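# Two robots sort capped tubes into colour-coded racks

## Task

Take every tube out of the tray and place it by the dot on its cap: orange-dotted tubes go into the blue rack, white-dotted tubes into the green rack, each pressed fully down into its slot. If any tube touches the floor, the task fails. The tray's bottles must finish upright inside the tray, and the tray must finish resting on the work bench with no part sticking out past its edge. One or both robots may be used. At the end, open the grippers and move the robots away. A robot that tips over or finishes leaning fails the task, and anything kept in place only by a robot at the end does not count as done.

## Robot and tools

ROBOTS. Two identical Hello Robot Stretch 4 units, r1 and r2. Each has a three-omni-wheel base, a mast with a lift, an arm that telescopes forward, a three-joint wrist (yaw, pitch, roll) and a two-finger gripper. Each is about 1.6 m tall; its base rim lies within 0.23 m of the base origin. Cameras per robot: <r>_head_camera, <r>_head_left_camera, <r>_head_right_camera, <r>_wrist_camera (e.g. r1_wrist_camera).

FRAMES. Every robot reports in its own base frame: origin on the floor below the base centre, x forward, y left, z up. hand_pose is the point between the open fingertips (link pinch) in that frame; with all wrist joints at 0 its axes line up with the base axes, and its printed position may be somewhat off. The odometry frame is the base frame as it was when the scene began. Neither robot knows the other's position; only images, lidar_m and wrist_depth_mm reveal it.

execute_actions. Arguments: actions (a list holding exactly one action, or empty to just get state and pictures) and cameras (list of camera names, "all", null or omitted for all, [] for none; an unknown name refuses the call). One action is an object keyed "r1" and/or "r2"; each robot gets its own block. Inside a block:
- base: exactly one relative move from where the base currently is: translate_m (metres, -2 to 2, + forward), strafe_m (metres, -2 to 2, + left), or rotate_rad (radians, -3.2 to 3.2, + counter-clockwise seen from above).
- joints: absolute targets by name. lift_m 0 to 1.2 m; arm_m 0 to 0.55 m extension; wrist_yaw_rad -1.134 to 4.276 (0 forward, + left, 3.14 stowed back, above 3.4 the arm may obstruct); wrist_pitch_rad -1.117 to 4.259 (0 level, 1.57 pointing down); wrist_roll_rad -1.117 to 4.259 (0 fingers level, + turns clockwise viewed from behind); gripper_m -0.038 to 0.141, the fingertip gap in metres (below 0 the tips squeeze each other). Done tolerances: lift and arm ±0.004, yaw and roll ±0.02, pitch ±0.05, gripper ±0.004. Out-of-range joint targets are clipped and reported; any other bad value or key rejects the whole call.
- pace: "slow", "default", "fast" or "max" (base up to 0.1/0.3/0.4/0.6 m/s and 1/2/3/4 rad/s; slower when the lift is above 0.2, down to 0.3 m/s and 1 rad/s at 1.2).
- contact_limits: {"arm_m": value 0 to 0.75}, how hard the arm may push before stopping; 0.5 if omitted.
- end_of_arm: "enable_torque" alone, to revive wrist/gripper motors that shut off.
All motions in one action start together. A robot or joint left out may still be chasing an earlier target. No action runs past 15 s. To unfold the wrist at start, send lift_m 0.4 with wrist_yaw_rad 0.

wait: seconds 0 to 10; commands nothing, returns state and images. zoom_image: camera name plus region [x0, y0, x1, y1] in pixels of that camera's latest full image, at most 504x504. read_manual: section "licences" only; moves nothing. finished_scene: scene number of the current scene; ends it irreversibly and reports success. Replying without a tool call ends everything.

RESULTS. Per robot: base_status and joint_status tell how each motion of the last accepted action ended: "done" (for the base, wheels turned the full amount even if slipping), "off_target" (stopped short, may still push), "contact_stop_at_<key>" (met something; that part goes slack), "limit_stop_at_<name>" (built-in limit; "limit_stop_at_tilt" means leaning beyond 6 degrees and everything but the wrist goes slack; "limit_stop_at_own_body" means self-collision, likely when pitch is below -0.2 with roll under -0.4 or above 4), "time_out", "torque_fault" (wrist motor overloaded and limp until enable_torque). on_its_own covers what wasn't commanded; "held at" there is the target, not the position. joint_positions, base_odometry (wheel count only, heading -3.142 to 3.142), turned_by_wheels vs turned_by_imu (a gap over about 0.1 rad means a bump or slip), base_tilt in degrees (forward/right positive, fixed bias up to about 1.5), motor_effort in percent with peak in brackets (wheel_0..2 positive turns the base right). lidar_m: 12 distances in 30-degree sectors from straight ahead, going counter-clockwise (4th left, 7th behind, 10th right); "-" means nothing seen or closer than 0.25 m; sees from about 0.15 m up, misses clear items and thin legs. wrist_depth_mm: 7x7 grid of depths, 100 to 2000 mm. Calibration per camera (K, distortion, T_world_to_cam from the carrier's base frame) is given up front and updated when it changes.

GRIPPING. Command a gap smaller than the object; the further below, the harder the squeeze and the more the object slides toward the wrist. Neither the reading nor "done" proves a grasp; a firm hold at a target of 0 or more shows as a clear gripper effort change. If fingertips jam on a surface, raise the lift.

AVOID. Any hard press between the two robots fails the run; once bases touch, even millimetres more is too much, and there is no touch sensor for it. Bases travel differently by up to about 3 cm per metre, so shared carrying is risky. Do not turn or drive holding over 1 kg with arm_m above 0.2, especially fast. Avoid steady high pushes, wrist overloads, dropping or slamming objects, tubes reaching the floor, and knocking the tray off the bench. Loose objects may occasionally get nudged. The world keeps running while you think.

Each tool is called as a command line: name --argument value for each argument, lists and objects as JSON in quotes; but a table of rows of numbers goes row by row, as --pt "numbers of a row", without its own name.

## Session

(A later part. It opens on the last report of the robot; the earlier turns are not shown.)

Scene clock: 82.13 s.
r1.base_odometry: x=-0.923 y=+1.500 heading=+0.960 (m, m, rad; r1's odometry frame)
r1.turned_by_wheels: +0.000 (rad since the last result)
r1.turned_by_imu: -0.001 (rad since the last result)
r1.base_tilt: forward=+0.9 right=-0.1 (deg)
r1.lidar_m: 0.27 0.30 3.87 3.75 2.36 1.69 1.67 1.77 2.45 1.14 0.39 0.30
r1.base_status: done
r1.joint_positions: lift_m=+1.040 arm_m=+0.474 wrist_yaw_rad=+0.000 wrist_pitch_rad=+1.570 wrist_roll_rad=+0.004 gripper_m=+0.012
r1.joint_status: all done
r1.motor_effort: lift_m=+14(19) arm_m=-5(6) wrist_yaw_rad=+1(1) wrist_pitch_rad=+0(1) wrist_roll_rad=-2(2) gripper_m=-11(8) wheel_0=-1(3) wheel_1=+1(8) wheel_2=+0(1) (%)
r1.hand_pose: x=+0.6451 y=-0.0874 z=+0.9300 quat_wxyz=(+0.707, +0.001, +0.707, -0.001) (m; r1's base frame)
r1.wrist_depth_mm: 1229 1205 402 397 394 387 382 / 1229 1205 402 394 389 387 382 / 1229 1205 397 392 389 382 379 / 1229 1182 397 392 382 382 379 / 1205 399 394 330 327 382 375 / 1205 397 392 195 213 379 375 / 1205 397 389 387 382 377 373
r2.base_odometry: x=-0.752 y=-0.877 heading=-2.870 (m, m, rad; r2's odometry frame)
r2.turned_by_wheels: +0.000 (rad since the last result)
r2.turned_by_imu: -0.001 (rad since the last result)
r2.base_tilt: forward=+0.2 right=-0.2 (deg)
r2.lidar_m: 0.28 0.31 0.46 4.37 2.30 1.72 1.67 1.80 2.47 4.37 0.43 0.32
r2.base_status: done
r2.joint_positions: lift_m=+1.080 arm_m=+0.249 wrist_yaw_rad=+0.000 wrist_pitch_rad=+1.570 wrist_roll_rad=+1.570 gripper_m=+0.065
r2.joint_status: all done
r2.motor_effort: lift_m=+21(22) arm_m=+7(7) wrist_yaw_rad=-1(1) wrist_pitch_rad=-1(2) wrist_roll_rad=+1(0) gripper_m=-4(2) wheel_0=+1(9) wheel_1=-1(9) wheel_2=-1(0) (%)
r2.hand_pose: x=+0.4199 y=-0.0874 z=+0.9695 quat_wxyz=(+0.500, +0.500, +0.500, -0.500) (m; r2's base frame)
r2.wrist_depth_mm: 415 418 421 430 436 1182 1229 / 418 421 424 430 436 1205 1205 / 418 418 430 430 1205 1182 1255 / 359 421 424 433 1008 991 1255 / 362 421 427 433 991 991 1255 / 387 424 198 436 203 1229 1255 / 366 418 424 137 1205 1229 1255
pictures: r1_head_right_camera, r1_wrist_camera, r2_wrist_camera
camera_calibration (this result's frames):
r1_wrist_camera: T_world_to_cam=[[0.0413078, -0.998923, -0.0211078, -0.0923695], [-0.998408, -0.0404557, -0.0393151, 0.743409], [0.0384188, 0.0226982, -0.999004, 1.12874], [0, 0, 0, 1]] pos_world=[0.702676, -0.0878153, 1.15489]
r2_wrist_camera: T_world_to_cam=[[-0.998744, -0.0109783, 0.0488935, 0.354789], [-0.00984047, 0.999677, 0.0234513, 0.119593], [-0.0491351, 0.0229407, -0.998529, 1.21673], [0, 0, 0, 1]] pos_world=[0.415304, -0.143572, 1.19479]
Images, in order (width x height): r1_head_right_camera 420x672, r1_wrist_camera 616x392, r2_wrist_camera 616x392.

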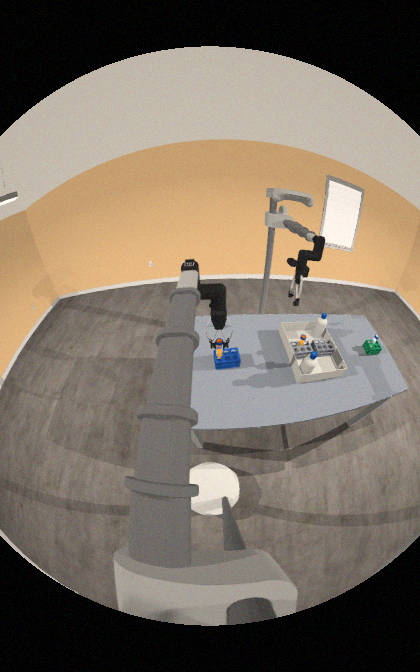

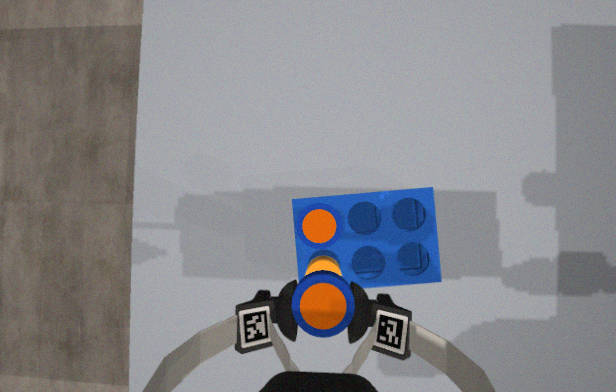

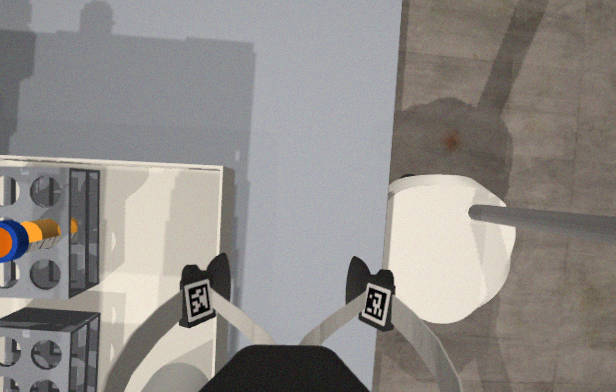

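execute_actions --actions '[{"r1": {"joints": {"arm_m": 0.472, "lift_m": 0.97}, "pace": "default"}, "r2": {"joints": {"arm_m": 0.485, "lift_m": 1.035}, "pace": "default"}}]' --cameras '["r1_wrist_camera", "r2_wrist_camera"]'

Scene clock: 86.17 s.
r1.base_odometry: x=-0.923 y=+1.500 heading=+0.960 (m, m, rad; r1's odometry frame)
r1.turned_by_wheels: +0.000 (rad since the last result)
r1.turned_by_imu: -0.001 (rad since the last result)
r1.base_tilt: forward=+1.0 right=-0.1 (deg)
r1.lidar_m: 0.25 0.29 3.88 3.73 2.37 1.73 1.67 1.74 2.45 1.15 0.40 0.31
r1.base_status: not commanded
r1.joint_positions: lift_m=+0.970 arm_m=+0.473 wrist_yaw_rad=+0.000 wrist_pitch_rad=+1.570 wrist_roll_rad=+0.004 gripper_m=+0.012
r1.joint_status: all done
r1.motor_effort: lift_m=+14(15) arm_m=-6(7) wrist_yaw_rad=+0(1) wrist_pitch_rad=-1(0) wrist_roll_rad=-1(2) gripper_m=-13(13) wheel_0=-1(1) wheel_1=+1(1) wheel_2=+0(0) (%)
r1.hand_pose: x=+0.6441 y=-0.0874 z=+0.8600 quat_wxyz=(+0.707, +0.001, +0.707, -0.001) (m; r1's base frame)
r1.wrist_depth_mm: 1160 334 329 325 322 317 314 / 1118 332 327 324 320 317 312 / 1138 330 327 324 319 315 310 / 1138 329 325 320 314 314 309 / 1138 327 324 258 259 312 309 / 1118 327 322 195 212 309 307 / 1118 325 320 317 310 307 306
r2.base_odometry: x=-0.752 y=-0.877 heading=-2.870 (m, m, rad; r2's odometry frame)
r2.turned_by_wheels: +0.000 (rad since the last result)
r2.turned_by_imu: +0.000 (rad since the last result)
r2.base_tilt: forward=+0.2 right=-0.2 (deg)
r2.lidar_m: 0.29 0.31 0.47 4.36 2.29 1.72 1.65 1.77 2.51 4.38 0.45 0.31
r2.base_status: not commanded
r2.joint_positions: lift_m=+1.035 arm_m=+0.484 wrist_yaw_rad=+0.000 wrist_pitch_rad=+1.570 wrist_roll_rad=+1.570 gripper_m=+0.065
r2.joint_status: all done
r2.motor_effort: lift_m=+16(20) arm_m=+8(9) wrist_yaw_rad=+1(1) wrist_pitch_rad=+1(0) wrist_roll_rad=+0(1) gripper_m=+0(2) wheel_0=+1(2) wheel_1=-1(1) wheel_2=-1(1) (%)
r2.hand_pose: x=+0.6549 y=-0.0874 z=+0.9250 quat_wxyz=(+0.500, +0.500, +0.500, -0.500) (m; r2's base frame)
r2.wrist_depth_mm: 373 377 379 384 389 394 394 / 375 377 379 387 387 394 397 / 375 377 382 384 389 394 399 / 237 320 379 382 387 394 402 / 239 377 355 325 392 394 402 / 347 382 198 355 203 394 399 / 340 379 384 137 392 399 407
pictures: r1_wrist_camera, r2_wrist_camera
camera_calibration (this result's frames):
r1_wrist_camera: T_world_to_cam=[[0.0413009, -0.998924, -0.0211086, -0.0938004], [-0.998409, -0.0404492, -0.0392943, 0.739639], [0.0383981, 0.0226979, -0.999005, 1.05886], [0, 0, 0, 1]] pos_world=[0.701678, -0.0878156, 1.08489]
r2_wrist_camera: T_world_to_cam=[[-0.99875, -0.0109257, 0.0487691, 0.591813], [-0.00979076, 0.999677, 0.0234501, 0.12292], [-0.0490095, 0.0229433, -0.998535, 1.18368], [0, 0, 0, 1]] pos_world=[0.650289, -0.143572, 1.1502]
Images, in order (width x height): r1_wrist_camera 616x392, r2_wrist_camera 616x392.

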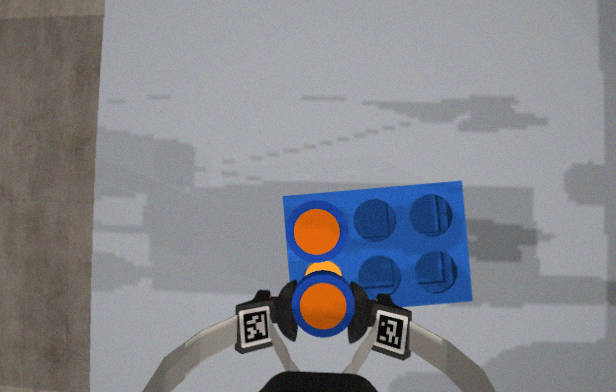

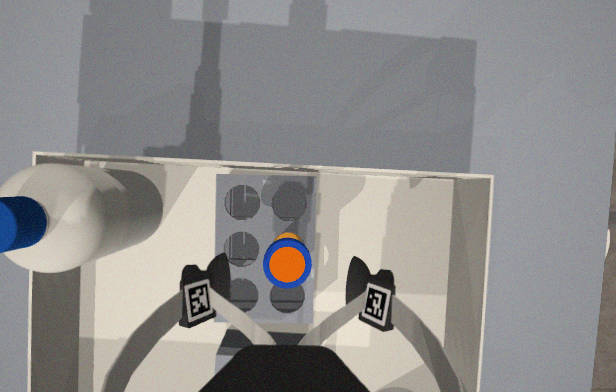

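execute_actions --actions '[{"r1": {"joints": {"gripper_m": 0.065}, "pace": "default"}, "r2": {"joints": {"arm_m": 0.487, "lift_m": 0.977}, "pace": "default"}}]' --cameras '["r1_wrist_camera", "r2_wrist_camera"]'

execute_actions --actions '[{"r1": {"joints": {"lift_m": 1.08}, "pace": "fast"}, "r2": {"joints": {"gripper_m": 0.012}, "pace": "default"}}]' --cameras '["r1_wrist_camera", "r2_wrist_camera"]'

Scene clock: 93.97 s.
r1.base_odometry: x=-0.923 y=+1.500 heading=+0.960 (m, m, rad; r1's odometry frame)
r1.turned_by_wheels: +0.000 (rad since the last result)
r1.turned_by_imu: -0.001 (rad since the last result)
r1.base_tilt: forward=+1.0 right=-0.1 (deg)
r1.lidar_m: 0.28 0.31 3.89 3.74 2.39 1.71 1.67 1.78 2.47 1.16 0.44 0.30
r1.base_status: not commanded
r1.joint_positions: lift_m=+0.970 arm_m=+0.473 wrist_yaw_rad=+0.000 wrist_pitch_rad=+1.570 wrist_roll_rad=+0.004 gripper_m=+0.065
r1.joint_status: all done
r1.motor_effort: lift_m=+14(14) arm_m=-6(6) wrist_yaw_rad=-2(1) wrist_pitch_rad=-1(1) wrist_roll_rad=-1(2) gripper_m=-2(7) wheel_0=-1(1) wheel_1=+1(1) wheel_2=+0(0) (%)
r1.hand_pose: x=+0.6440 y=-0.0874 z=+0.8600 quat_wxyz=(+0.707, +0.001, +0.707, -0.001) (m; r1's base frame)
r1.wrist_depth_mm: 1138 334 330 325 322 317 314 / 1138 332 327 322 320 315 314 / 1138 330 325 322 319 315 312 / 1138 329 325 320 312 314 310 / 1138 329 324 258 258 312 309 / 1138 327 322 198 255 310 309 / 1118 325 320 315 312 309 306
r2.base_odometry: x=-0.752 y=-0.877 heading=-2.870 (m, m, rad; r2's odometry frame)
r2.turned_by_wheels: +0.000 (rad since the last result)
r2.turned_by_imu: +0.000 (rad since the last result)
r2.base_tilt: forward=+0.2 right=-0.3 (deg)
r2.lidar_m: 0.29 0.29 0.45 4.37 2.30 1.72 1.66 1.76 2.50 4.38 0.43 0.32
r2.base_status: not commanded
r2.joint_positions: lift_m=+0.977 arm_m=+0.486 wrist_yaw_rad=+0.000 wrist_pitch_rad=+1.570 wrist_roll_rad=+1.570 gripper_m=+0.065
r2.joint_status: all done
r2.motor_effort: lift_m=+16(15) arm_m=+8(8) wrist_yaw_rad=+0(0) wrist_pitch_rad=+0(0) wrist_roll_rad=+1(1) gripper_m=-5(2) wheel_0=+1(1) wheel_1=-1(1) wheel_2=-1(1) (%)
r2.hand_pose: x=+0.6568 y=-0.0874 z=+0.8670 quat_wxyz=(+0.500, +0.500, +0.500, -0.500) (m; r2's base frame)
r2.wrist_depth_mm: 317 320 324 327 329 334 340 / 317 319 324 325 330 332 340 / 317 320 325 329 334 336 340 / 200 315 296 322 330 312 342 / 198 322 267 270 330 329 342 / 319 324 198 208 203 322 342 / 320 324 324 137 334 298 345
pictures: r1_wrist_camera, r2_wrist_camera
camera_calibration (this result's frames):
r1_wrist_camera: T_world_to_cam=[[0.0413007, -0.998924, -0.0211086, -0.0938002], [-0.998409, -0.0404491, -0.0392943, 0.739636], [0.0383981, 0.0226979, -0.999005, 1.05886], [0, 0, 0, 1]] pos_world=[0.701675, -0.0878157, 1.08489]
r2_wrist_camera: T_world_to_cam=[[-0.998751, -0.0108571, 0.0487691, 0.596628], [-0.00972209, 0.999678, 0.0234501, 0.124255], [-0.049008, 0.0229467, -0.998535, 1.12586], [0, 0, 0, 1]] pos_world=[0.652267, -0.143572, 1.0922]
Images, in order (width x height): r1_wrist_camera 616x392, r2_wrist_camera 616x392.

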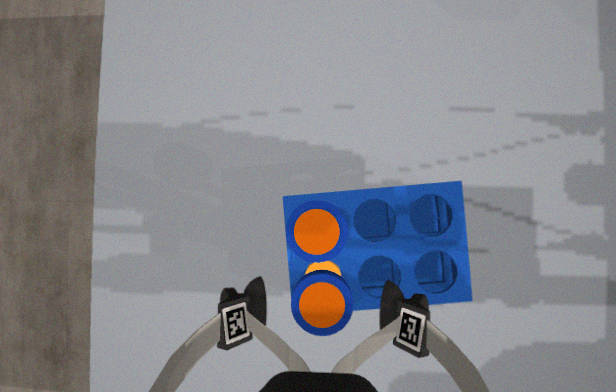

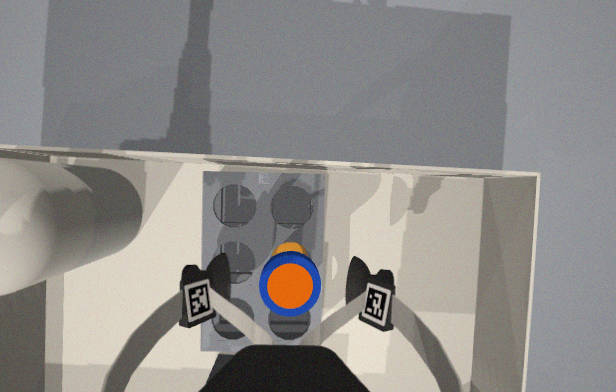

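Scene clock: 95.30 s.
r1.base_odometry: x=-0.923 y=+1.500 heading=+0.960 (m, m, rad; r1's odometry frame)
r1.turned_by_wheels: +0.000 (rad since the last result)
r1.turned_by_imu: +0.000 (rad since the last result)
r1.base_tilt: forward=+0.9 right=-0.1 (deg)
r1.lidar_m: 0.27 0.32 3.91 3.75 2.34 1.74 1.67 1.74 2.44 1.15 0.42 0.32
r1.base_status: not commanded
r1.joint_positions: lift_m=+1.080 arm_m=+0.473 wrist_yaw_rad=+0.000 wrist_pitch_rad=+1.570 wrist_roll_rad=+0.004 gripper_m=+0.065
r1.joint_status: all done
r1.motor_effort: lift_m=+21(24) arm_m=-5(6) wrist_yaw_rad=-2(1) wrist_pitch_rad=-2(1) wrist_roll_rad=-2(2) gripper_m=-3(3) wheel_0=-1(1) wheel_1=+1(1) wheel_2=+0(0) (%)
r1.hand_pose: x=+0.6440 y=-0.0874 z=+0.9694 quat_wxyz=(+0.707, +0.001, +0.707, -0.001) (m; r1's base frame)
r1.wrist_depth_mm: 1281 1255 442 436 430 427 421 / 1281 1255 439 436 430 424 421 / 1255 1229 439 430 427 424 418 / 1255 1255 439 430 421 421 418 / 1255 1255 436 368 368 424 415 / 1229 1229 433 427 421 418 413 / 1255 1229 430 424 421 415 410
r2.base_odometry: x=-0.752 y=-0.877 heading=-2.870 (m, m, rad; r2's odometry frame)
r2.turned_by_wheels: +0.000 (rad since the last result)
r2.turned_by_imu: +0.000 (rad since the last result)
r2.base_tilt: forward=+0.2 right=-0.2 (deg)
r2.lidar_m: 0.28 0.32 0.45 4.37 2.31 1.72 1.66 1.75 2.51 4.37 0.45 0.31
r2.base_status: not commanded
r2.joint_positions: lift_m=+0.977 arm_m=+0.486 wrist_yaw_rad=+0.000 wrist_pitch_rad=+1.570 wrist_roll_rad=+1.570 gripper_m=+0.012
r2.joint_status: all done
r2.motor_effort: lift_m=+16(17) arm_m=+8(8) wrist_yaw_rad=+1(0) wrist_pitch_rad=+0(1) wrist_roll_rad=+1(1) gripper_m=-12(10) wheel_0=+1(1) wheel_1=-1(1) wheel_2=-1(1) (%)
r2.hand_pose: x=+0.6568 y=-0.0874 z=+0.8670 quat_wxyz=(+0.500, +0.500, +0.500, -0.500) (m; r2's base frame)
r2.wrist_depth_mm: 315 319 322 327 329 332 336 / 317 320 324 327 330 334 340 / 317 320 324 327 332 338 340 / 200 314 294 324 329 312 340 / 198 322 266 268 332 329 340 / 319 320 193 201 193 322 342 / 322 322 327 145 334 298 345
pictures: r1_wrist_camera, r2_wrist_camera
camera_calibration (this result's frames):
r1_wrist_camera: T_world_to_cam=[[0.0413008, -0.998924, -0.0211083, -0.0914914], [-0.998408, -0.040449, -0.0393034, 0.743938], [0.0384073, 0.0226979, -0.999004, 1.16813], [0, 0, 0, 1]] pos_world=[0.701667, -0.0878157, 1.19428]
r2_wrist_camera: T_world_to_cam=[[-0.998751, -0.0108573, 0.0487691, 0.596628], [-0.00972228, 0.999678, 0.0234501, 0.124255], [-0.049008, 0.0229466, -0.998535, 1.12586], [0, 0, 0, 1]] pos_world=[0.652267, -0.143572, 1.0922]
Images, in order (width x height): r1_wrist_camera 616x392, r2_wrist_camera 616x392.

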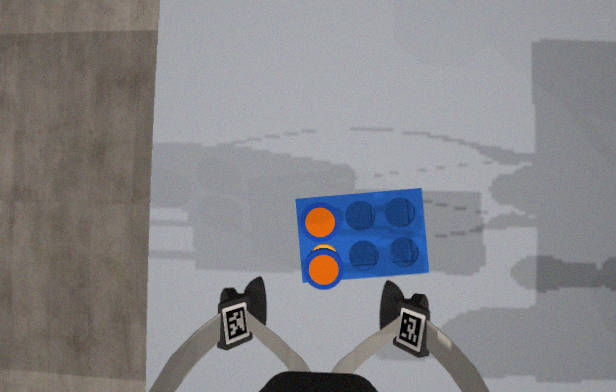

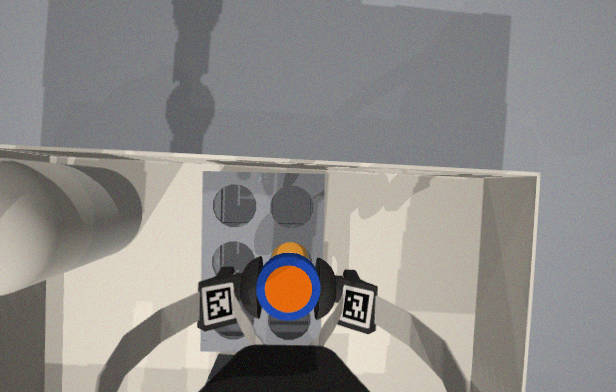

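execute_actions --actions '[{"r1": {"base": {"translate_m": -0.4}, "joints": {"arm_m": 0.0}, "pace": "max"}, "r2": {"joints": {"lift_m": 1.08}, "pace": "fast"}}]' --cameras '["r2_wrist_camera"]'

execute_actions --actions '[{"r2": {"base": {"strafe_m": -0.388}, "joints": {"arm_m": 0.503}, "pace": "fast"}}]' --cameras '["r2_wrist_camera", "r1_head_camera"]'

zoom_image --camera "r2_wrist_camera" --region '[170, 110, 410, 350]'

Scene clock: 99.90 s.
r1.base_odometry: x=-1.152 y=+1.172 heading=+0.960 (m, m, rad; r1's odometry frame)
r1.turned_by_wheels: +0.000 (rad since the last result)
r1.turned_by_imu: -0.002 (rad since the last result)
r1.base_tilt: forward=+0.9 right=+0.0 (deg)
r1.lidar_m: 0.70 3.62 3.89 3.73 1.75 1.27 1.27 1.35 1.84 4.97 1.02 0.73
r1.base_status: done
r1.joint_positions: lift_m=+1.080 arm_m=+0.001 wrist_yaw_rad=+0.000 wrist_pitch_rad=+1.570 wrist_roll_rad=+0.004 gripper_m=+0.065
r1.joint_status: all done
r1.motor_effort: lift_m=+21(22) arm_m=-5(8) wrist_yaw_rad=+0(1) wrist_pitch_rad=+0(0) wrist_roll_rad=-2(2) gripper_m=-3(5) wheel_0=-1(5) wheel_1=-2(8) wheel_2=+0(13) (%)
r1.hand_pose: x=+0.1722 y=-0.0874 z=+0.9694 quat_wxyz=(+0.707, +0.002, +0.707, -0.002) (m; r1's base frame)
r1.wrist_depth_mm: 1255 1255 1229 1229 1205 1182 1182 / 1255 1255 1229 1205 1182 1160 1182 / 1255 1255 1205 1205 1205 1182 1182 / 1255 1229 1205 1205 1205 1182 1160 / 1255 1229 1205 991 1182 1160 1160 / 1229 1229 991 976 976 1182 1160 / 1255 1229 1205 691 1182 1160 1160
r2.base_odometry: x=-0.752 y=-0.877 heading=-2.870 (m, m, rad; r2's odometry frame)
r2.turned_by_wheels: +0.000 (rad since the last result)
r2.turned_by_imu: +0.000 (rad since the last result)
r2.base_tilt: forward=+0.2 right=-0.2 (deg)
r2.lidar_m: 0.29 0.31 0.44 4.38 2.32 1.71 1.66 1.78 2.52 4.38 0.43 0.30
r2.base_status: not commanded
r2.joint_positions: lift_m=+1.080 arm_m=+0.486 wrist_yaw_rad=+0.000 wrist_pitch_rad=+1.570 wrist_roll_rad=+1.570 gripper_m=+0.012
r2.joint_status: all done
r2.motor_effort: lift_m=+22(25) arm_m=+7(7) wrist_yaw_rad=+1(1) wrist_pitch_rad=+0(1) wrist_roll_rad=+1(1) gripper_m=-13(11) wheel_0=+1(1) wheel_1=-1(1) wheel_2=-1(1) (%)
r2.hand_pose: x=+0.6569 y=-0.0874 z=+0.9695 quat_wxyz=(+0.500, +0.500, +0.500, -0.500) (m; r2's base frame)
r2.wrist_depth_mm: 413 418 424 427 433 436 442 / 410 418 424 430 436 439 445 / 415 421 427 430 439 439 442 / 279 315 424 424 436 442 445 / 397 421 427 368 433 439 449 / 418 424 193 201 193 445 449 / 418 407 427 145 436 445 452
pictures: r2_wrist_camera
camera_calibration (this result's frames):
r2_wrist_camera: T_world_to_cam=[[-0.998751, -0.0108569, 0.0487692, 0.59163], [-0.00972185, 0.999678, 0.0234501, 0.12185], [-0.0490081, 0.0229467, -0.998535, 1.22825], [0, 0, 0, 1]] pos_world=[0.65227, -0.143572, 1.19474]
Images, in order (width x height): r2_wrist_camera 616x392.

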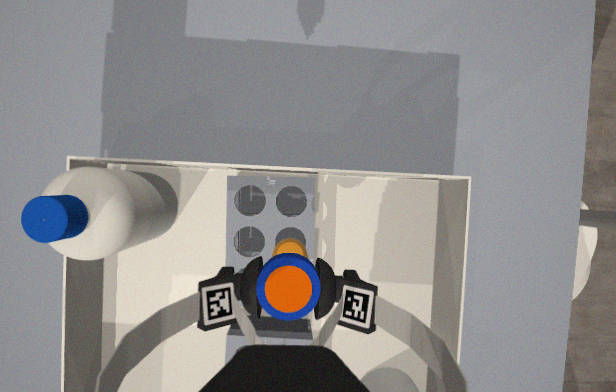

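Scene clock: 102.37 s.
r1.base_odometry: x=-1.152 y=+1.172 heading=+0.960 (m, m, rad; r1's odometry frame)
r1.turned_by_wheels: +0.000 (rad since the last result)
r1.turned_by_imu: +0.000 (rad since the last result)
r1.base_tilt: forward=+1.0 right=-0.1 (deg)
r1.lidar_m: 0.69 3.61 3.87 3.75 1.72 1.31 1.26 1.33 1.87 4.97 1.01 0.72
r1.base_status: not commanded
r1.joint_positions: lift_m=+1.080 arm_m=+0.001 wrist_yaw_rad=+0.000 wrist_pitch_rad=+1.570 wrist_roll_rad=+0.004 gripper_m=+0.065
r1.joint_status: not commanded
r1.motor_effort: lift_m=+21(21) arm_m=-5(5) wrist_yaw_rad=+2(1) wrist_pitch_rad=+1(1) wrist_roll_rad=-2(1) gripper_m=+0(1) wheel_0=-1(1) wheel_1=-2(2) wheel_2=+0(1) (%)
r1.hand_pose: x=+0.1722 y=-0.0874 z=+0.9694 quat_wxyz=(+0.707, +0.002, +0.707, -0.002) (m; r1's base frame)
r1.wrist_depth_mm: 1255 1229 1255 1229 1205 1182 1182 / 1281 1255 1229 1229 1205 1182 1182 / 1255 1255 1229 1229 1205 1205 1160 / 1255 1229 1205 1205 1182 1182 1182 / 1255 1229 1205 976 1205 1182 1160 / 1255 1229 991 991 991 1160 1138 / 1255 1229 1205 691 1182 1160 1160
r2.base_odometry: x=-0.856 y=-0.503 heading=-2.870 (m, m, rad; r2's odometry frame)
r2.turned_by_wheels: +0.000 (rad since the last result)
r2.turned_by_imu: +0.000 (rad since the last result)
r2.base_tilt: forward=+0.3 right=-0.2 (deg)
r2.lidar_m: 0.28 0.30 0.43 4.76 2.33 1.71 1.66 1.78 2.53 3.98 0.42 0.29
r2.base_status: done
r2.joint_positions: lift_m=+1.080 arm_m=+0.502 wrist_yaw_rad=+0.000 wrist_pitch_rad=+1.570 wrist_roll_rad=+1.570 gripper_m=+0.012
r2.joint_status: all done
r2.motor_effort: lift_m=+21(22) arm_m=+7(6) wrist_yaw_rad=+2(0) wrist_pitch_rad=+0(0) wrist_roll_rad=+1(1) gripper_m=-11(7) wheel_0=+1(8) wheel_1=+1(13) wheel_2=-1(1) (%)
r2.hand_pose: x=+0.6729 y=-0.0874 z=+0.9695 quat_wxyz=(+0.500, +0.500, +0.500, -0.500) (m; r2's base frame)
r2.wrist_depth_mm: 415 418 427 430 436 439 445 / 413 421 424 430 433 439 442 / 418 421 424 433 433 442 449 / 418 424 427 427 436 442 445 / 421 424 424 373 439 442 449 / 424 427 193 200 193 445 449 / 418 424 430 145 442 445 452
pictures: r1_head_camera, r2_wrist_camera
camera_calibration (this result's frames):
r2_wrist_camera: T_world_to_cam=[[-0.99875, -0.0108835, 0.0487794, 0.60761], [-0.0097483, 0.999677, 0.0234502, 0.122023], [-0.0490189, 0.0229454, -0.998534, 1.22907], [0, 0, 0, 1]] pos_world=[0.668287, -0.143572, 1.19477]
Images, in order (width x height): r1_head_camera 420x560, r2_wrist_camera 616x392.

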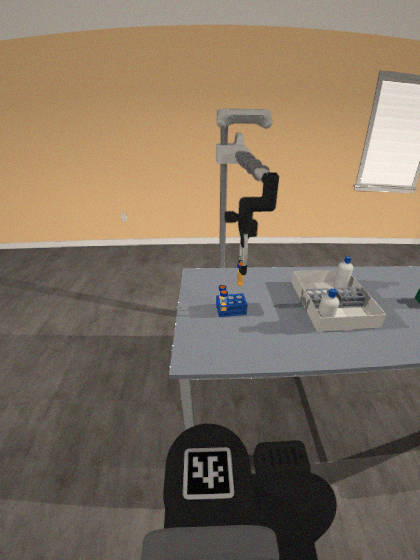

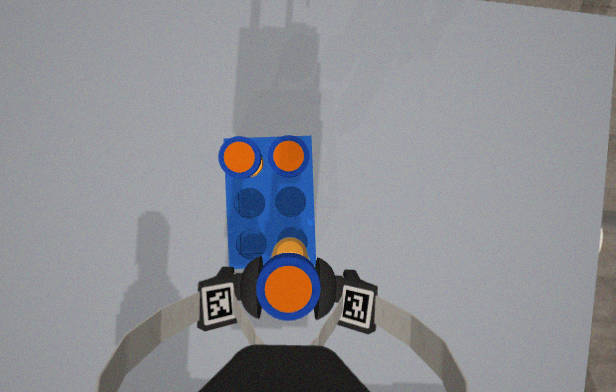

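Region (170, 110, 410, 350) of r2_wrist_camera's 616x392 image, scaled by 2.100.

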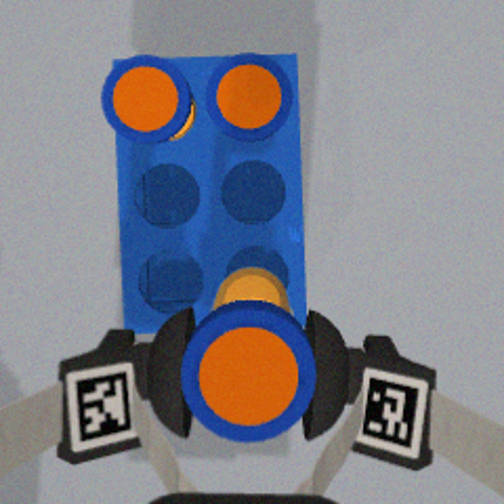

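execute_actions --actions '[{"r2": {"joints": {"arm_m": 0.5, "lift_m": 0.971}, "pace": "default"}}]' --cameras '["r2_wrist_camera", "r1_head_camera"]'

Scene clock: 104.93 s.
r1.base_odometry: x=-1.152 y=+1.172 heading=+0.960 (m, m, rad; r1's odometry frame)
r1.turned_by_wheels: +0.000 (rad since the last result)
r1.turned_by_imu: +0.000 (rad since the last result)
r1.base_tilt: forward=+1.0 right=-0.1 (deg)
r1.lidar_m: 0.67 3.60 3.91 3.76 1.77 1.30 1.29 1.33 1.81 4.99 0.99 0.73
r1.base_status: not commanded
r1.joint_positions: lift_m=+1.080 arm_m=+0.001 wrist_yaw_rad=+0.000 wrist_pitch_rad=+1.570 wrist_roll_rad=+0.004 gripper_m=+0.065
r1.joint_status: not commanded
r1.motor_effort: lift_m=+21(21) arm_m=-5(5) wrist_yaw_rad=+0(1) wrist_pitch_rad=-1(1) wrist_roll_rad=-2(1) gripper_m=-3(4) wheel_0=-1(1) wheel_1=-2(2) wheel_2=+0(1) (%)
r1.hand_pose: x=+0.1722 y=-0.0874 z=+0.9694 quat_wxyz=(+0.707, +0.002, +0.707, -0.002) (m; r1's base frame)
r1.wrist_depth_mm: 1281 1255 1255 1205 1229 1205 1182 / 1281 1255 1229 1205 1205 1182 1182 / 1255 1255 1229 1229 1205 1182 1182 / 1255 1229 1229 1229 1182 1182 1160 / 1255 1229 1205 991 1182 1160 1160 / 1255 1229 991 976 976 1160 1160 / 1255 1229 1205 691 1182 1160 1160
r2.base_odometry: x=-0.856 y=-0.503 heading=-2.870 (m, m, rad; r2's odometry frame)
r2.turned_by_wheels: +0.000 (rad since the last result)
r2.turned_by_imu: +0.000 (rad since the last result)
r2.base_tilt: forward=+0.3 right=-0.2 (deg)
r2.lidar_m: 0.28 0.31 0.41 4.76 2.32 1.71 1.67 1.77 2.52 3.98 0.41 0.30
r2.base_status: not commanded
r2.joint_positions: lift_m=+0.971 arm_m=+0.501 wrist_yaw_rad=+0.000 wrist_pitch_rad=+1.570 wrist_roll_rad=+1.570 gripper_m=+0.012
r2.joint_status: all done
r2.motor_effort: lift_m=+17(18) arm_m=-8(8) wrist_yaw_rad=+2(2) wrist_pitch_rad=-1(0) wrist_roll_rad=+0(1) gripper_m=-13(13) wheel_0=+0(0) wheel_1=+1(1) wheel_2=-1(2) (%)
r2.hand_pose: x=+0.6725 y=-0.0874 z=+0.8610 quat_wxyz=(+0.500, +0.500, +0.500, -0.500) (m; r2's base frame)
r2.wrist_depth_mm: 310 315 317 320 325 330 330 / 310 314 317 322 324 330 332 / 314 315 200 202 325 329 332 / 314 317 314 319 329 330 334 / 315 317 263 264 329 330 334 / 315 319 192 200 193 332 336 / 319 317 322 144 329 336 340
pictures: r1_head_camera, r2_wrist_camera
camera_calibration (this result's frames):
r2_wrist_camera: T_world_to_cam=[[-0.998746, -0.0108305, 0.0488821, 0.612438], [-0.00969283, 0.999678, 0.0234512, 0.124527], [-0.0491203, 0.0229479, -0.998529, 1.1207], [0, 0, 0, 1]] pos_world=[0.667926, -0.143572, 1.08619]
Images, in order (width x height): r1_head_camera 420x560, r2_wrist_camera 616x392.

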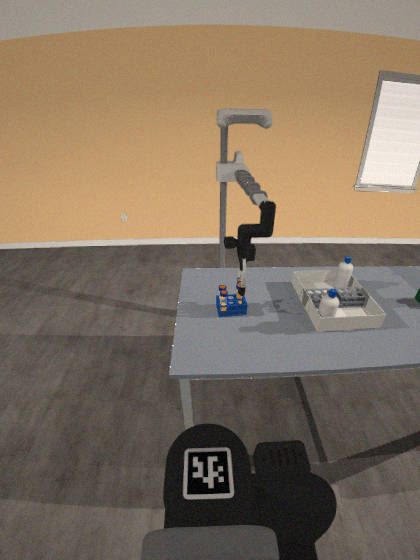

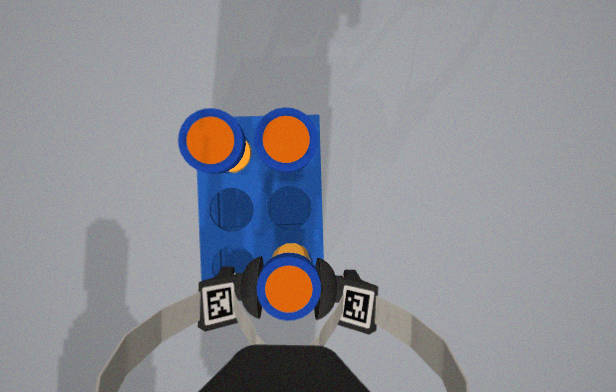

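execute_actions --actions '[{"r2": {"joints": {"gripper_m": 0.065}, "pace": "default"}}]' --cameras '["r2_wrist_camera"]'

execute_actions --actions '[{"r2": {"joints": {"lift_m": 1.06}, "pace": "fast"}}]' --cameras '["r2_wrist_camera"]'

execute_actions --actions '[{"r2": {"base": {"translate_m": -0.4}, "joints": {"arm_m": 0.005}, "pace": "max"}}]' --cameras '["r1_head_camera", "r2_head_camera", "r1_head_right_camera"]'

Scene clock: 107.07 s.
r1.base_odometry: x=-1.152 y=+1.172 heading=+0.960 (m, m, rad; r1's odometry frame)
r1.turned_by_wheels: +0.000 (rad since the last result)
r1.turned_by_imu: +0.000 (rad since the last result)
r1.base_tilt: forward=+0.9 right=-0.2 (deg)
r1.lidar_m: 0.69 3.61 3.90 3.75 1.78 1.31 1.28 1.33 1.86 4.94 0.98 0.72
r1.base_status: not commanded
r1.joint_positions: lift_m=+1.080 arm_m=+0.001 wrist_yaw_rad=+0.000 wrist_pitch_rad=+1.570 wrist_roll_rad=+0.004 gripper_m=+0.065
r1.joint_status: not commanded
r1.motor_effort: lift_m=+21(21) arm_m=-6(5) wrist_yaw_rad=+1(1) wrist_pitch_rad=-2(1) wrist_roll_rad=-2(2) gripper_m=-1(0) wheel_0=-1(1) wheel_1=-2(2) wheel_2=+0(0) (%)
r1.hand_pose: x=+0.1722 y=-0.0874 z=+0.9694 quat_wxyz=(+0.707, +0.002, +0.707, -0.002) (m; r1's base frame)
r1.wrist_depth_mm: 1281 1255 1255 1205 1205 1205 1182 / 1281 1255 1229 1205 1205 1182 1160 / 1255 1229 1229 1205 1205 1182 1160 / 1255 1255 1229 1205 1205 1182 1160 / 1255 1255 1205 991 1205 1182 1160 / 1229 1229 1008 976 976 1182 1160 / 1229 1229 1205 691 1182 1160 1160
r2.base_odometry: x=-0.856 y=-0.503 heading=-2.870 (m, m, rad; r2's odometry frame)
r2.turned_by_wheels: +0.000 (rad since the last result)
r2.turned_by_imu: +0.000 (rad since the last result)
r2.base_tilt: forward=+0.3 right=-0.2 (deg)
r2.lidar_m: 0.27 0.29 0.42 4.76 2.32 1.72 1.68 1.76 2.52 3.98 0.41 0.28
r2.base_status: not commanded
r2.joint_positions: lift_m=+0.971 arm_m=+0.501 wrist_yaw_rad=+0.000 wrist_pitch_rad=+1.570 wrist_roll_rad=+1.570 gripper_m=+0.065
r2.joint_status: all done
r2.motor_effort: lift_m=+17(16) arm_m=-7(8) wrist_yaw_rad=+0(1) wrist_pitch_rad=+0(1) wrist_roll_rad=+1(1) gripper_m=-2(12) wheel_0=+0(0) wheel_1=+1(1) wheel_2=-1(2) (%)
r2.hand_pose: x=+0.6725 y=-0.0874 z=+0.8610 quat_wxyz=(+0.500, +0.500, +0.500, -0.500) (m; r2's base frame)
r2.wrist_depth_mm: 310 315 317 322 324 327 332 / 312 314 319 322 324 329 334 / 314 314 200 203 329 330 332 / 314 319 315 319 329 330 334 / 315 319 264 264 330 332 336 / 315 320 198 205 202 334 334 / 315 319 324 137 330 332 340
pictures: r2_wrist_camera
camera_calibration (this result's frames):
r2_wrist_camera: T_world_to_cam=[[-0.998746, -0.0108303, 0.0488822, 0.612435], [-0.00969267, 0.999678, 0.0234512, 0.124527], [-0.0491204, 0.022948, -0.998529, 1.1207], [0, 0, 0, 1]] pos_world=[0.667923, -0.143572, 1.08619]
Images, in order (width x height): r2_wrist_camera 616x392.

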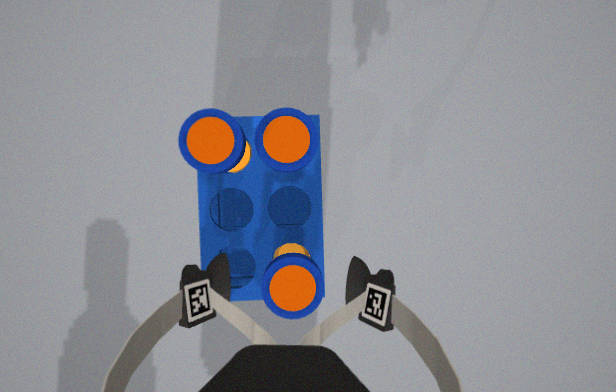

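Scene clock: 108.20 s.
r1.base_odometry: x=-1.152 y=+1.172 heading=+0.960 (m, m, rad; r1's odometry frame)
r1.turned_by_wheels: +0.000 (rad since the last result)
r1.turned_by_imu: +0.000 (rad since the last result)
r1.base_tilt: forward=+0.8 right=+0.0 (deg)
r1.lidar_m: 0.67 3.61 3.90 3.74 1.76 1.30 1.29 1.33 1.85 4.99 0.98 0.71
r1.base_status: not commanded
r1.joint_positions: lift_m=+1.080 arm_m=+0.001 wrist_yaw_rad=+0.000 wrist_pitch_rad=+1.570 wrist_roll_rad=+0.004 gripper_m=+0.065
r1.joint_status: not commanded
r1.motor_effort: lift_m=+21(21) arm_m=-5(5) wrist_yaw_rad=+1(1) wrist_pitch_rad=-2(0) wrist_roll_rad=-1(1) gripper_m=-3(3) wheel_0=-1(1) wheel_1=-2(2) wheel_2=+0(1) (%)
r1.hand_pose: x=+0.1722 y=-0.0874 z=+0.9694 quat_wxyz=(+0.707, +0.002, +0.707, -0.002) (m; r1's base frame)
r1.wrist_depth_mm: 1281 1255 1229 1229 1205 1182 1182 / 1281 1255 1229 1205 1205 1182 1182 / 1255 1255 1205 1205 1205 1205 1182 / 1255 1229 1229 1205 1205 1160 1160 / 1229 1229 1205 976 1182 1160 1138 / 1229 1229 991 991 976 1160 1160 / 1229 1229 1205 691 1160 1160 1138
r2.base_odometry: x=-0.856 y=-0.503 heading=-2.870 (m, m, rad; r2's odometry frame)
r2.turned_by_wheels: +0.000 (rad since the last result)
r2.turned_by_imu: +0.000 (rad since the last result)
r2.base_tilt: forward=+0.2 right=-0.2 (deg)
r2.lidar_m: 0.28 0.30 0.44 4.75 2.33 1.73 1.67 1.79 2.51 3.99 0.43 0.31
r2.base_status: not commanded
r2.joint_positions: lift_m=+1.060 arm_m=+0.501 wrist_yaw_rad=+0.000 wrist_pitch_rad=+1.570 wrist_roll_rad=+1.570 gripper_m=+0.065
r2.joint_status: all done
r2.motor_effort: lift_m=+22(23) arm_m=-8(8) wrist_yaw_rad=+2(2) wrist_pitch_rad=+0(0) wrist_roll_rad=+0(1) gripper_m=-3(1) wheel_0=+1(0) wheel_1=+1(1) wheel_2=-2(1) (%)
r2.hand_pose: x=+0.6725 y=-0.0874 z=+0.9495 quat_wxyz=(+0.500, +0.500, +0.500, -0.500) (m; r2's base frame)
r2.wrist_depth_mm: 394 402 404 410 410 418 421 / 394 402 407 407 413 421 421 / 399 402 404 407 415 421 424 / 399 404 404 407 418 421 424 / 402 402 407 351 415 424 427 / 404 407 198 415 203 421 430 / 407 404 413 137 418 430 433
pictures: r2_wrist_camera
camera_calibration (this result's frames):
r2_wrist_camera: T_world_to_cam=[[-0.998746, -0.0108305, 0.0488821, 0.608103], [-0.00969281, 0.999678, 0.0234512, 0.12245], [-0.0491203, 0.022948, -0.998529, 1.20914], [0, 0, 0, 1]] pos_world=[0.66792, -0.143572, 1.17476]
Images, in order (width x height): r2_wrist_camera 616x392.

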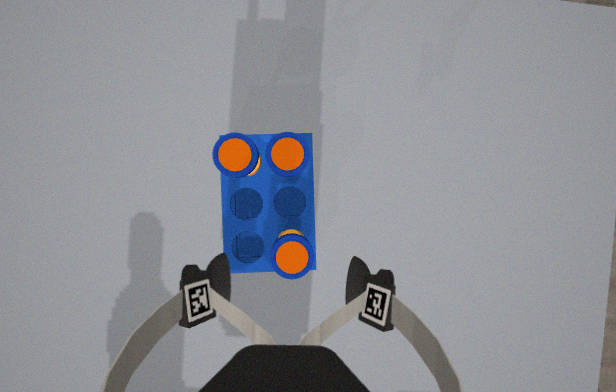

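Scene clock: 110.87 s.
r1.base_odometry: x=-1.152 y=+1.172 heading=+0.960 (m, m, rad; r1's odometry frame)
r1.turned_by_wheels: +0.000 (rad since the last result)
r1.turned_by_imu: +0.000 (rad since the last result)
r1.base_tilt: forward=+1.0 right=-0.1 (deg)
r1.lidar_m: 0.69 3.63 3.90 3.76 1.78 1.31 1.27 1.32 1.84 4.98 1.00 0.74
r1.base_status: not commanded
r1.joint_positions: lift_m=+1.080 arm_m=+0.001 wrist_yaw_rad=+0.000 wrist_pitch_rad=+1.570 wrist_roll_rad=+0.004 gripper_m=+0.065
r1.joint_status: not commanded
r1.motor_effort: lift_m=+21(21) arm_m=-5(5) wrist_yaw_rad=+1(1) wrist_pitch_rad=-1(2) wrist_roll_rad=-1(1) gripper_m=-1(4) wheel_0=-1(1) wheel_1=-2(2) wheel_2=+1(0) (%)
r1.hand_pose: x=+0.1722 y=-0.0874 z=+0.9694 quat_wxyz=(+0.707, +0.002, +0.707, -0.002) (m; r1's base frame)
r1.wrist_depth_mm: 1281 1255 1229 1229 1205 1205 1182 / 1255 1229 1255 1205 1182 1182 1182 / 1281 1255 1229 1205 1205 1205 1182 / 1255 1229 1229 1205 1205 1182 1138 / 1255 1229 1205 976 1205 1182 1160 / 1255 1229 1008 991 976 1160 1160 / 1255 1205 1205 691 1182 1160 1138
r2.base_odometry: x=-0.471 y=-0.396 heading=-2.870 (m, m, rad; r2's odometry frame)
r2.turned_by_wheels: +0.000 (rad since the last result)
r2.turned_by_imu: +0.002 (rad since the last result)
r2.base_tilt: forward=+0.2 right=-0.2 (deg)
r2.lidar_m: 0.68 0.72 1.02 4.42 1.78 1.32 1.27 1.37 1.92 3.95 4.17 0.70
r2.base_status: done
r2.joint_positions: lift_m=+1.060 arm_m=+0.006 wrist_yaw_rad=+0.000 wrist_pitch_rad=+1.570 wrist_roll_rad=+1.570 gripper_m=+0.065
r2.joint_status: all done
r2.motor_effort: lift_m=+22(21) arm_m=-7(9) wrist_yaw_rad=+1(2) wrist_pitch_rad=-1(2) wrist_roll_rad=+1(1) gripper_m=-5(3) wheel_0=-1(6) wheel_1=-2(4) wheel_2=+0(11) (%)
r2.hand_pose: x=+0.1773 y=-0.0874 z=+0.9495 quat_wxyz=(+0.500, +0.500, +0.500, -0.500) (m; r2's base frame)
r2.wrist_depth_mm: 1118 1118 1138 1160 1160 1182 1205 / 1118 1138 1138 1138 1160 1205 1229 / 1138 1160 1160 1160 1182 1205 1205 / 1138 1138 1160 960 991 1182 1205 / 1138 1138 1160 960 976 1205 325 / 1138 1160 198 1182 202 1205 1205 / 1138 1160 1182 137 1182 1205 1205
pictures: r1_head_camera, r1_head_right_camera, r2_head_camera
Images, in order (width x height): r1_head_camera 420x560, r1_head_right_camera 420x672, r2_head_camera 420x560.

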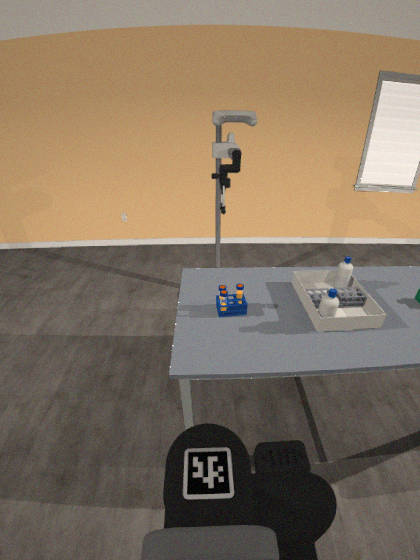

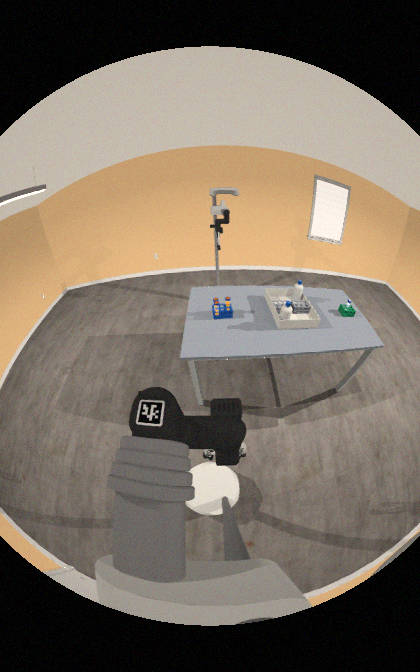

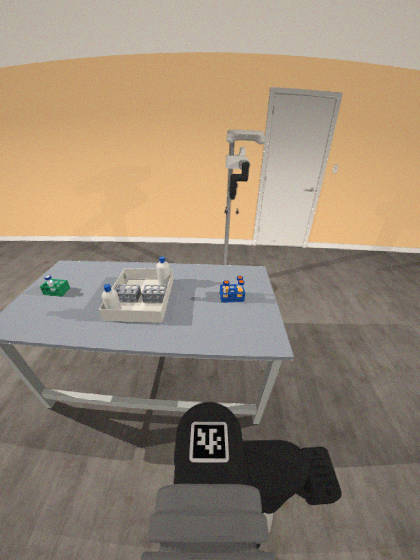

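execute_actions --actions '[]'

Scene clock: 111.43 s.
r1.base_odometry: x=-1.152 y=+1.172 heading=+0.960 (m, m, rad; r1's odometry frame)
r1.turned_by_wheels: +0.000 (rad since the last result)
r1.turned_by_imu: +0.000 (rad since the last result)
r1.base_tilt: forward=+1.1 right=+0.0 (deg)
r1.lidar_m: 0.68 3.62 3.88 3.73 1.75 1.30 1.28 1.32 1.85 5.00 1.02 0.74
r1.base_status: not commanded
r1.joint_positions: lift_m=+1.080 arm_m=+0.001 wrist_yaw_rad=+0.000 wrist_pitch_rad=+1.570 wrist_roll_rad=+0.004 gripper_m=+0.065
r1.joint_status: not commanded
r1.motor_effort: lift_m=+21(21) arm_m=-5(5) wrist_yaw_rad=+1(1) wrist_pitch_rad=-1(2) wrist_roll_rad=-2(1) gripper_m=-3(4) wheel_0=-1(1) wheel_1=-2(2) wheel_2=+0(0) (%)
r1.hand_pose: x=+0.1722 y=-0.0874 z=+0.9694 quat_wxyz=(+0.707, +0.002, +0.707, -0.002) (m; r1's base frame)
r1.wrist_depth_mm: 1281 1229 1255 1229 1229 1182 1182 / 1255 1255 1229 1229 1205 1182 1160 / 1255 1255 1229 1205 1182 1182 1182 / 1255 1229 1205 1205 1182 1182 1160 / 1229 1229 1205 976 1205 1182 1138 / 1229 1229 991 976 976 1182 1160 / 1229 1229 1205 691 1160 1160 1160
r2.base_odometry: x=-0.471 y=-0.396 heading=-2.870 (m, m, rad; r2's odometry frame)
r2.turned_by_wheels: +0.000 (rad since the last result)
r2.turned_by_imu: +0.000 (rad since the last result)
r2.base_tilt: forward=+0.2 right=-0.2 (deg)
r2.lidar_m: 0.66 0.71 1.01 4.44 1.77 1.32 1.28 1.38 1.94 3.95 4.18 0.70
r2.base_status: done
r2.joint_positions: lift_m=+1.060 arm_m=+0.006 wrist_yaw_rad=+0.000 wrist_pitch_rad=+1.570 wrist_roll_rad=+1.570 gripper_m=+0.065
r2.joint_status: all done
r2.motor_effort: lift_m=+21(21) arm_m=-7(9) wrist_yaw_rad=+2(2) wrist_pitch_rad=-1(2) wrist_roll_rad=+1(1) gripper_m=-3(3) wheel_0=-1(6) wheel_1=-2(4) wheel_2=+0(11) (%)
r2.hand_pose: x=+0.1773 y=-0.0874 z=+0.9495 quat_wxyz=(+0.500, +0.500, +0.500, -0.500) (m; r2's base frame)
r2.wrist_depth_mm: 1118 1138 1138 1138 1182 1182 1205 / 1118 1098 1160 1182 1182 1182 1182 / 1118 1160 1160 1160 1160 1182 1205 / 1138 1138 1160 991 960 1182 1205 / 1138 1160 1160 960 976 1182 325 / 1118 1160 198 1205 203 1182 1229 / 1160 1160 1160 137 1205 1205 1205
pictures: r1_head_camera, r1_head_left_camera, r1_head_right_camera, r1_wrist_camera, r2_head_camera, r2_head_left_camera, r2_head_right_camera, r2_wrist_camera
camera_calibration (this result's frames):
r1_wrist_camera: T_world_to_cam=[[0.0410139, -0.998935, -0.0211138, -0.0719507], [-0.998425, -0.0401651, -0.0391695, 0.272765], [0.0382798, 0.022687, -0.999009, 1.1863], [0, 0, 0, 1]] pos_world=[0.229875, -0.0878321, 1.19429]
r2_wrist_camera: T_world_to_cam=[[-0.998733, -0.0104742, 0.0492222, 0.113288], [-0.00932823, 0.999681, 0.0234545, 0.117583], [-0.0494522, 0.0229656, -0.998512, 1.18487], [0, 0, 0, 1]] pos_world=[0.172836, -0.14357, 1.17478]
Images, in order (width x height): r1_head_camera 420x560, r1_head_left_camera 420x672, r1_head_right_camera 420x672, r1_wrist_camera 616x392, r2_head_camera 420x560, r2_head_left_camera 420x672, r2_head_right_camera 420x672, r2_wrist_camera 616x392.

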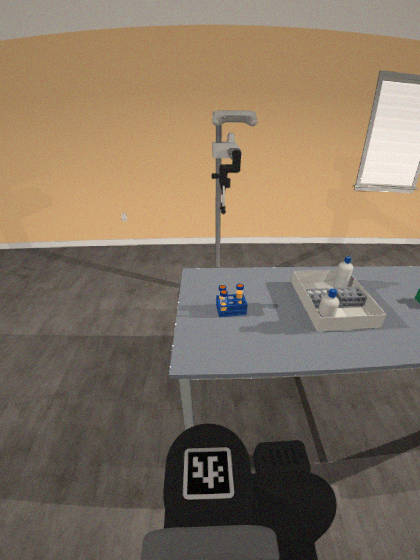

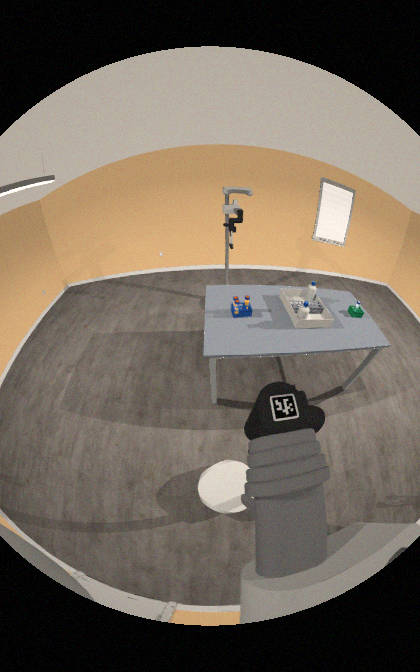

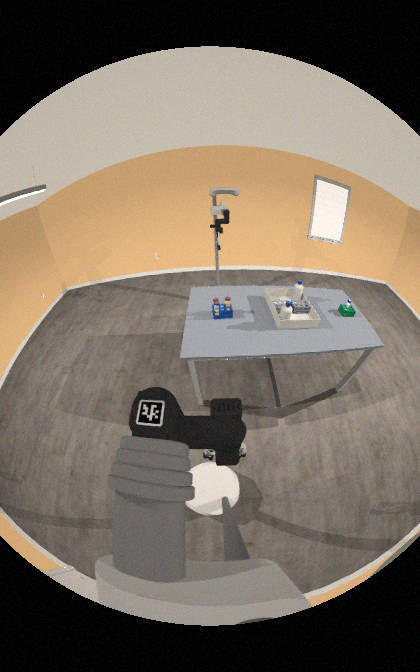

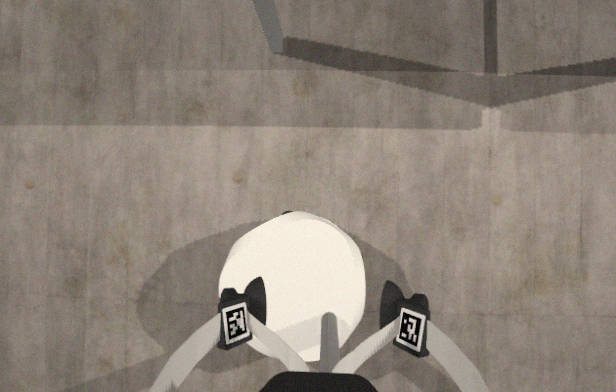

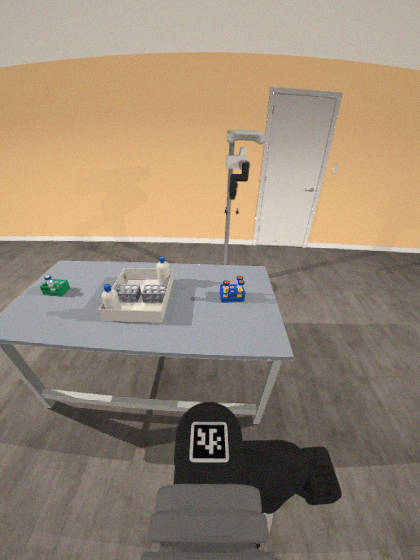

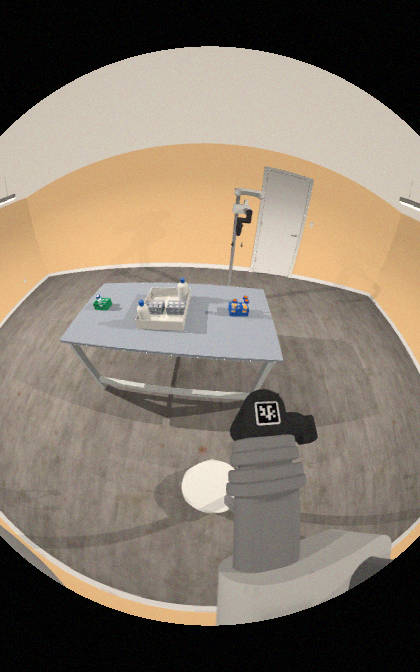

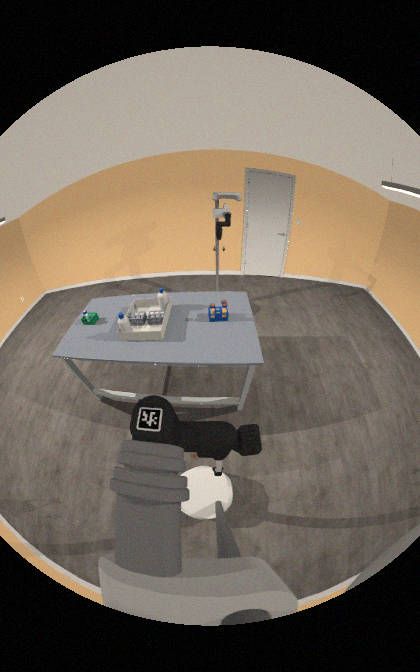

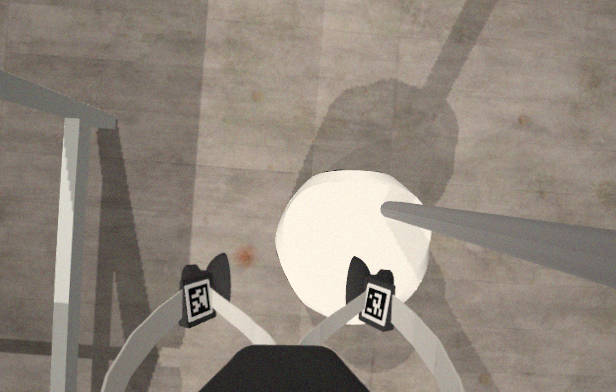

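zoom_image --camera "r1_head_camera" --region '[180, 250, 420, 350]'

zoom_image --camera "r2_head_camera" --region '[20, 245, 280, 335]'

Region (180, 250, 420, 350) of r1_head_camera's 420x560 image, scaled by 2.100, with more detail than that image has; it fills the top 210 rows of this view, and the rest is white.

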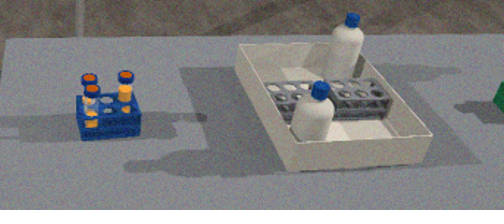

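Region (20, 245, 280, 335) of r2_head_camera's 420x560 image, scaled by 1.938, with more detail than that image has; it fills the top 174 rows of this view, and the rest is white.

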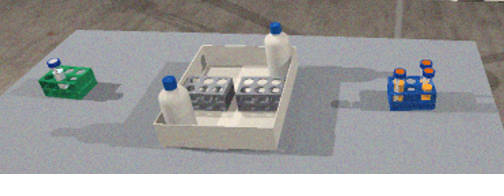

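Everything is in place: three orange tubes in the blue rack, one white tube in the green rack, bottles upright, tray on the bench, robots clear.

finished_scene --scene 2

The scene is finished: the task was done.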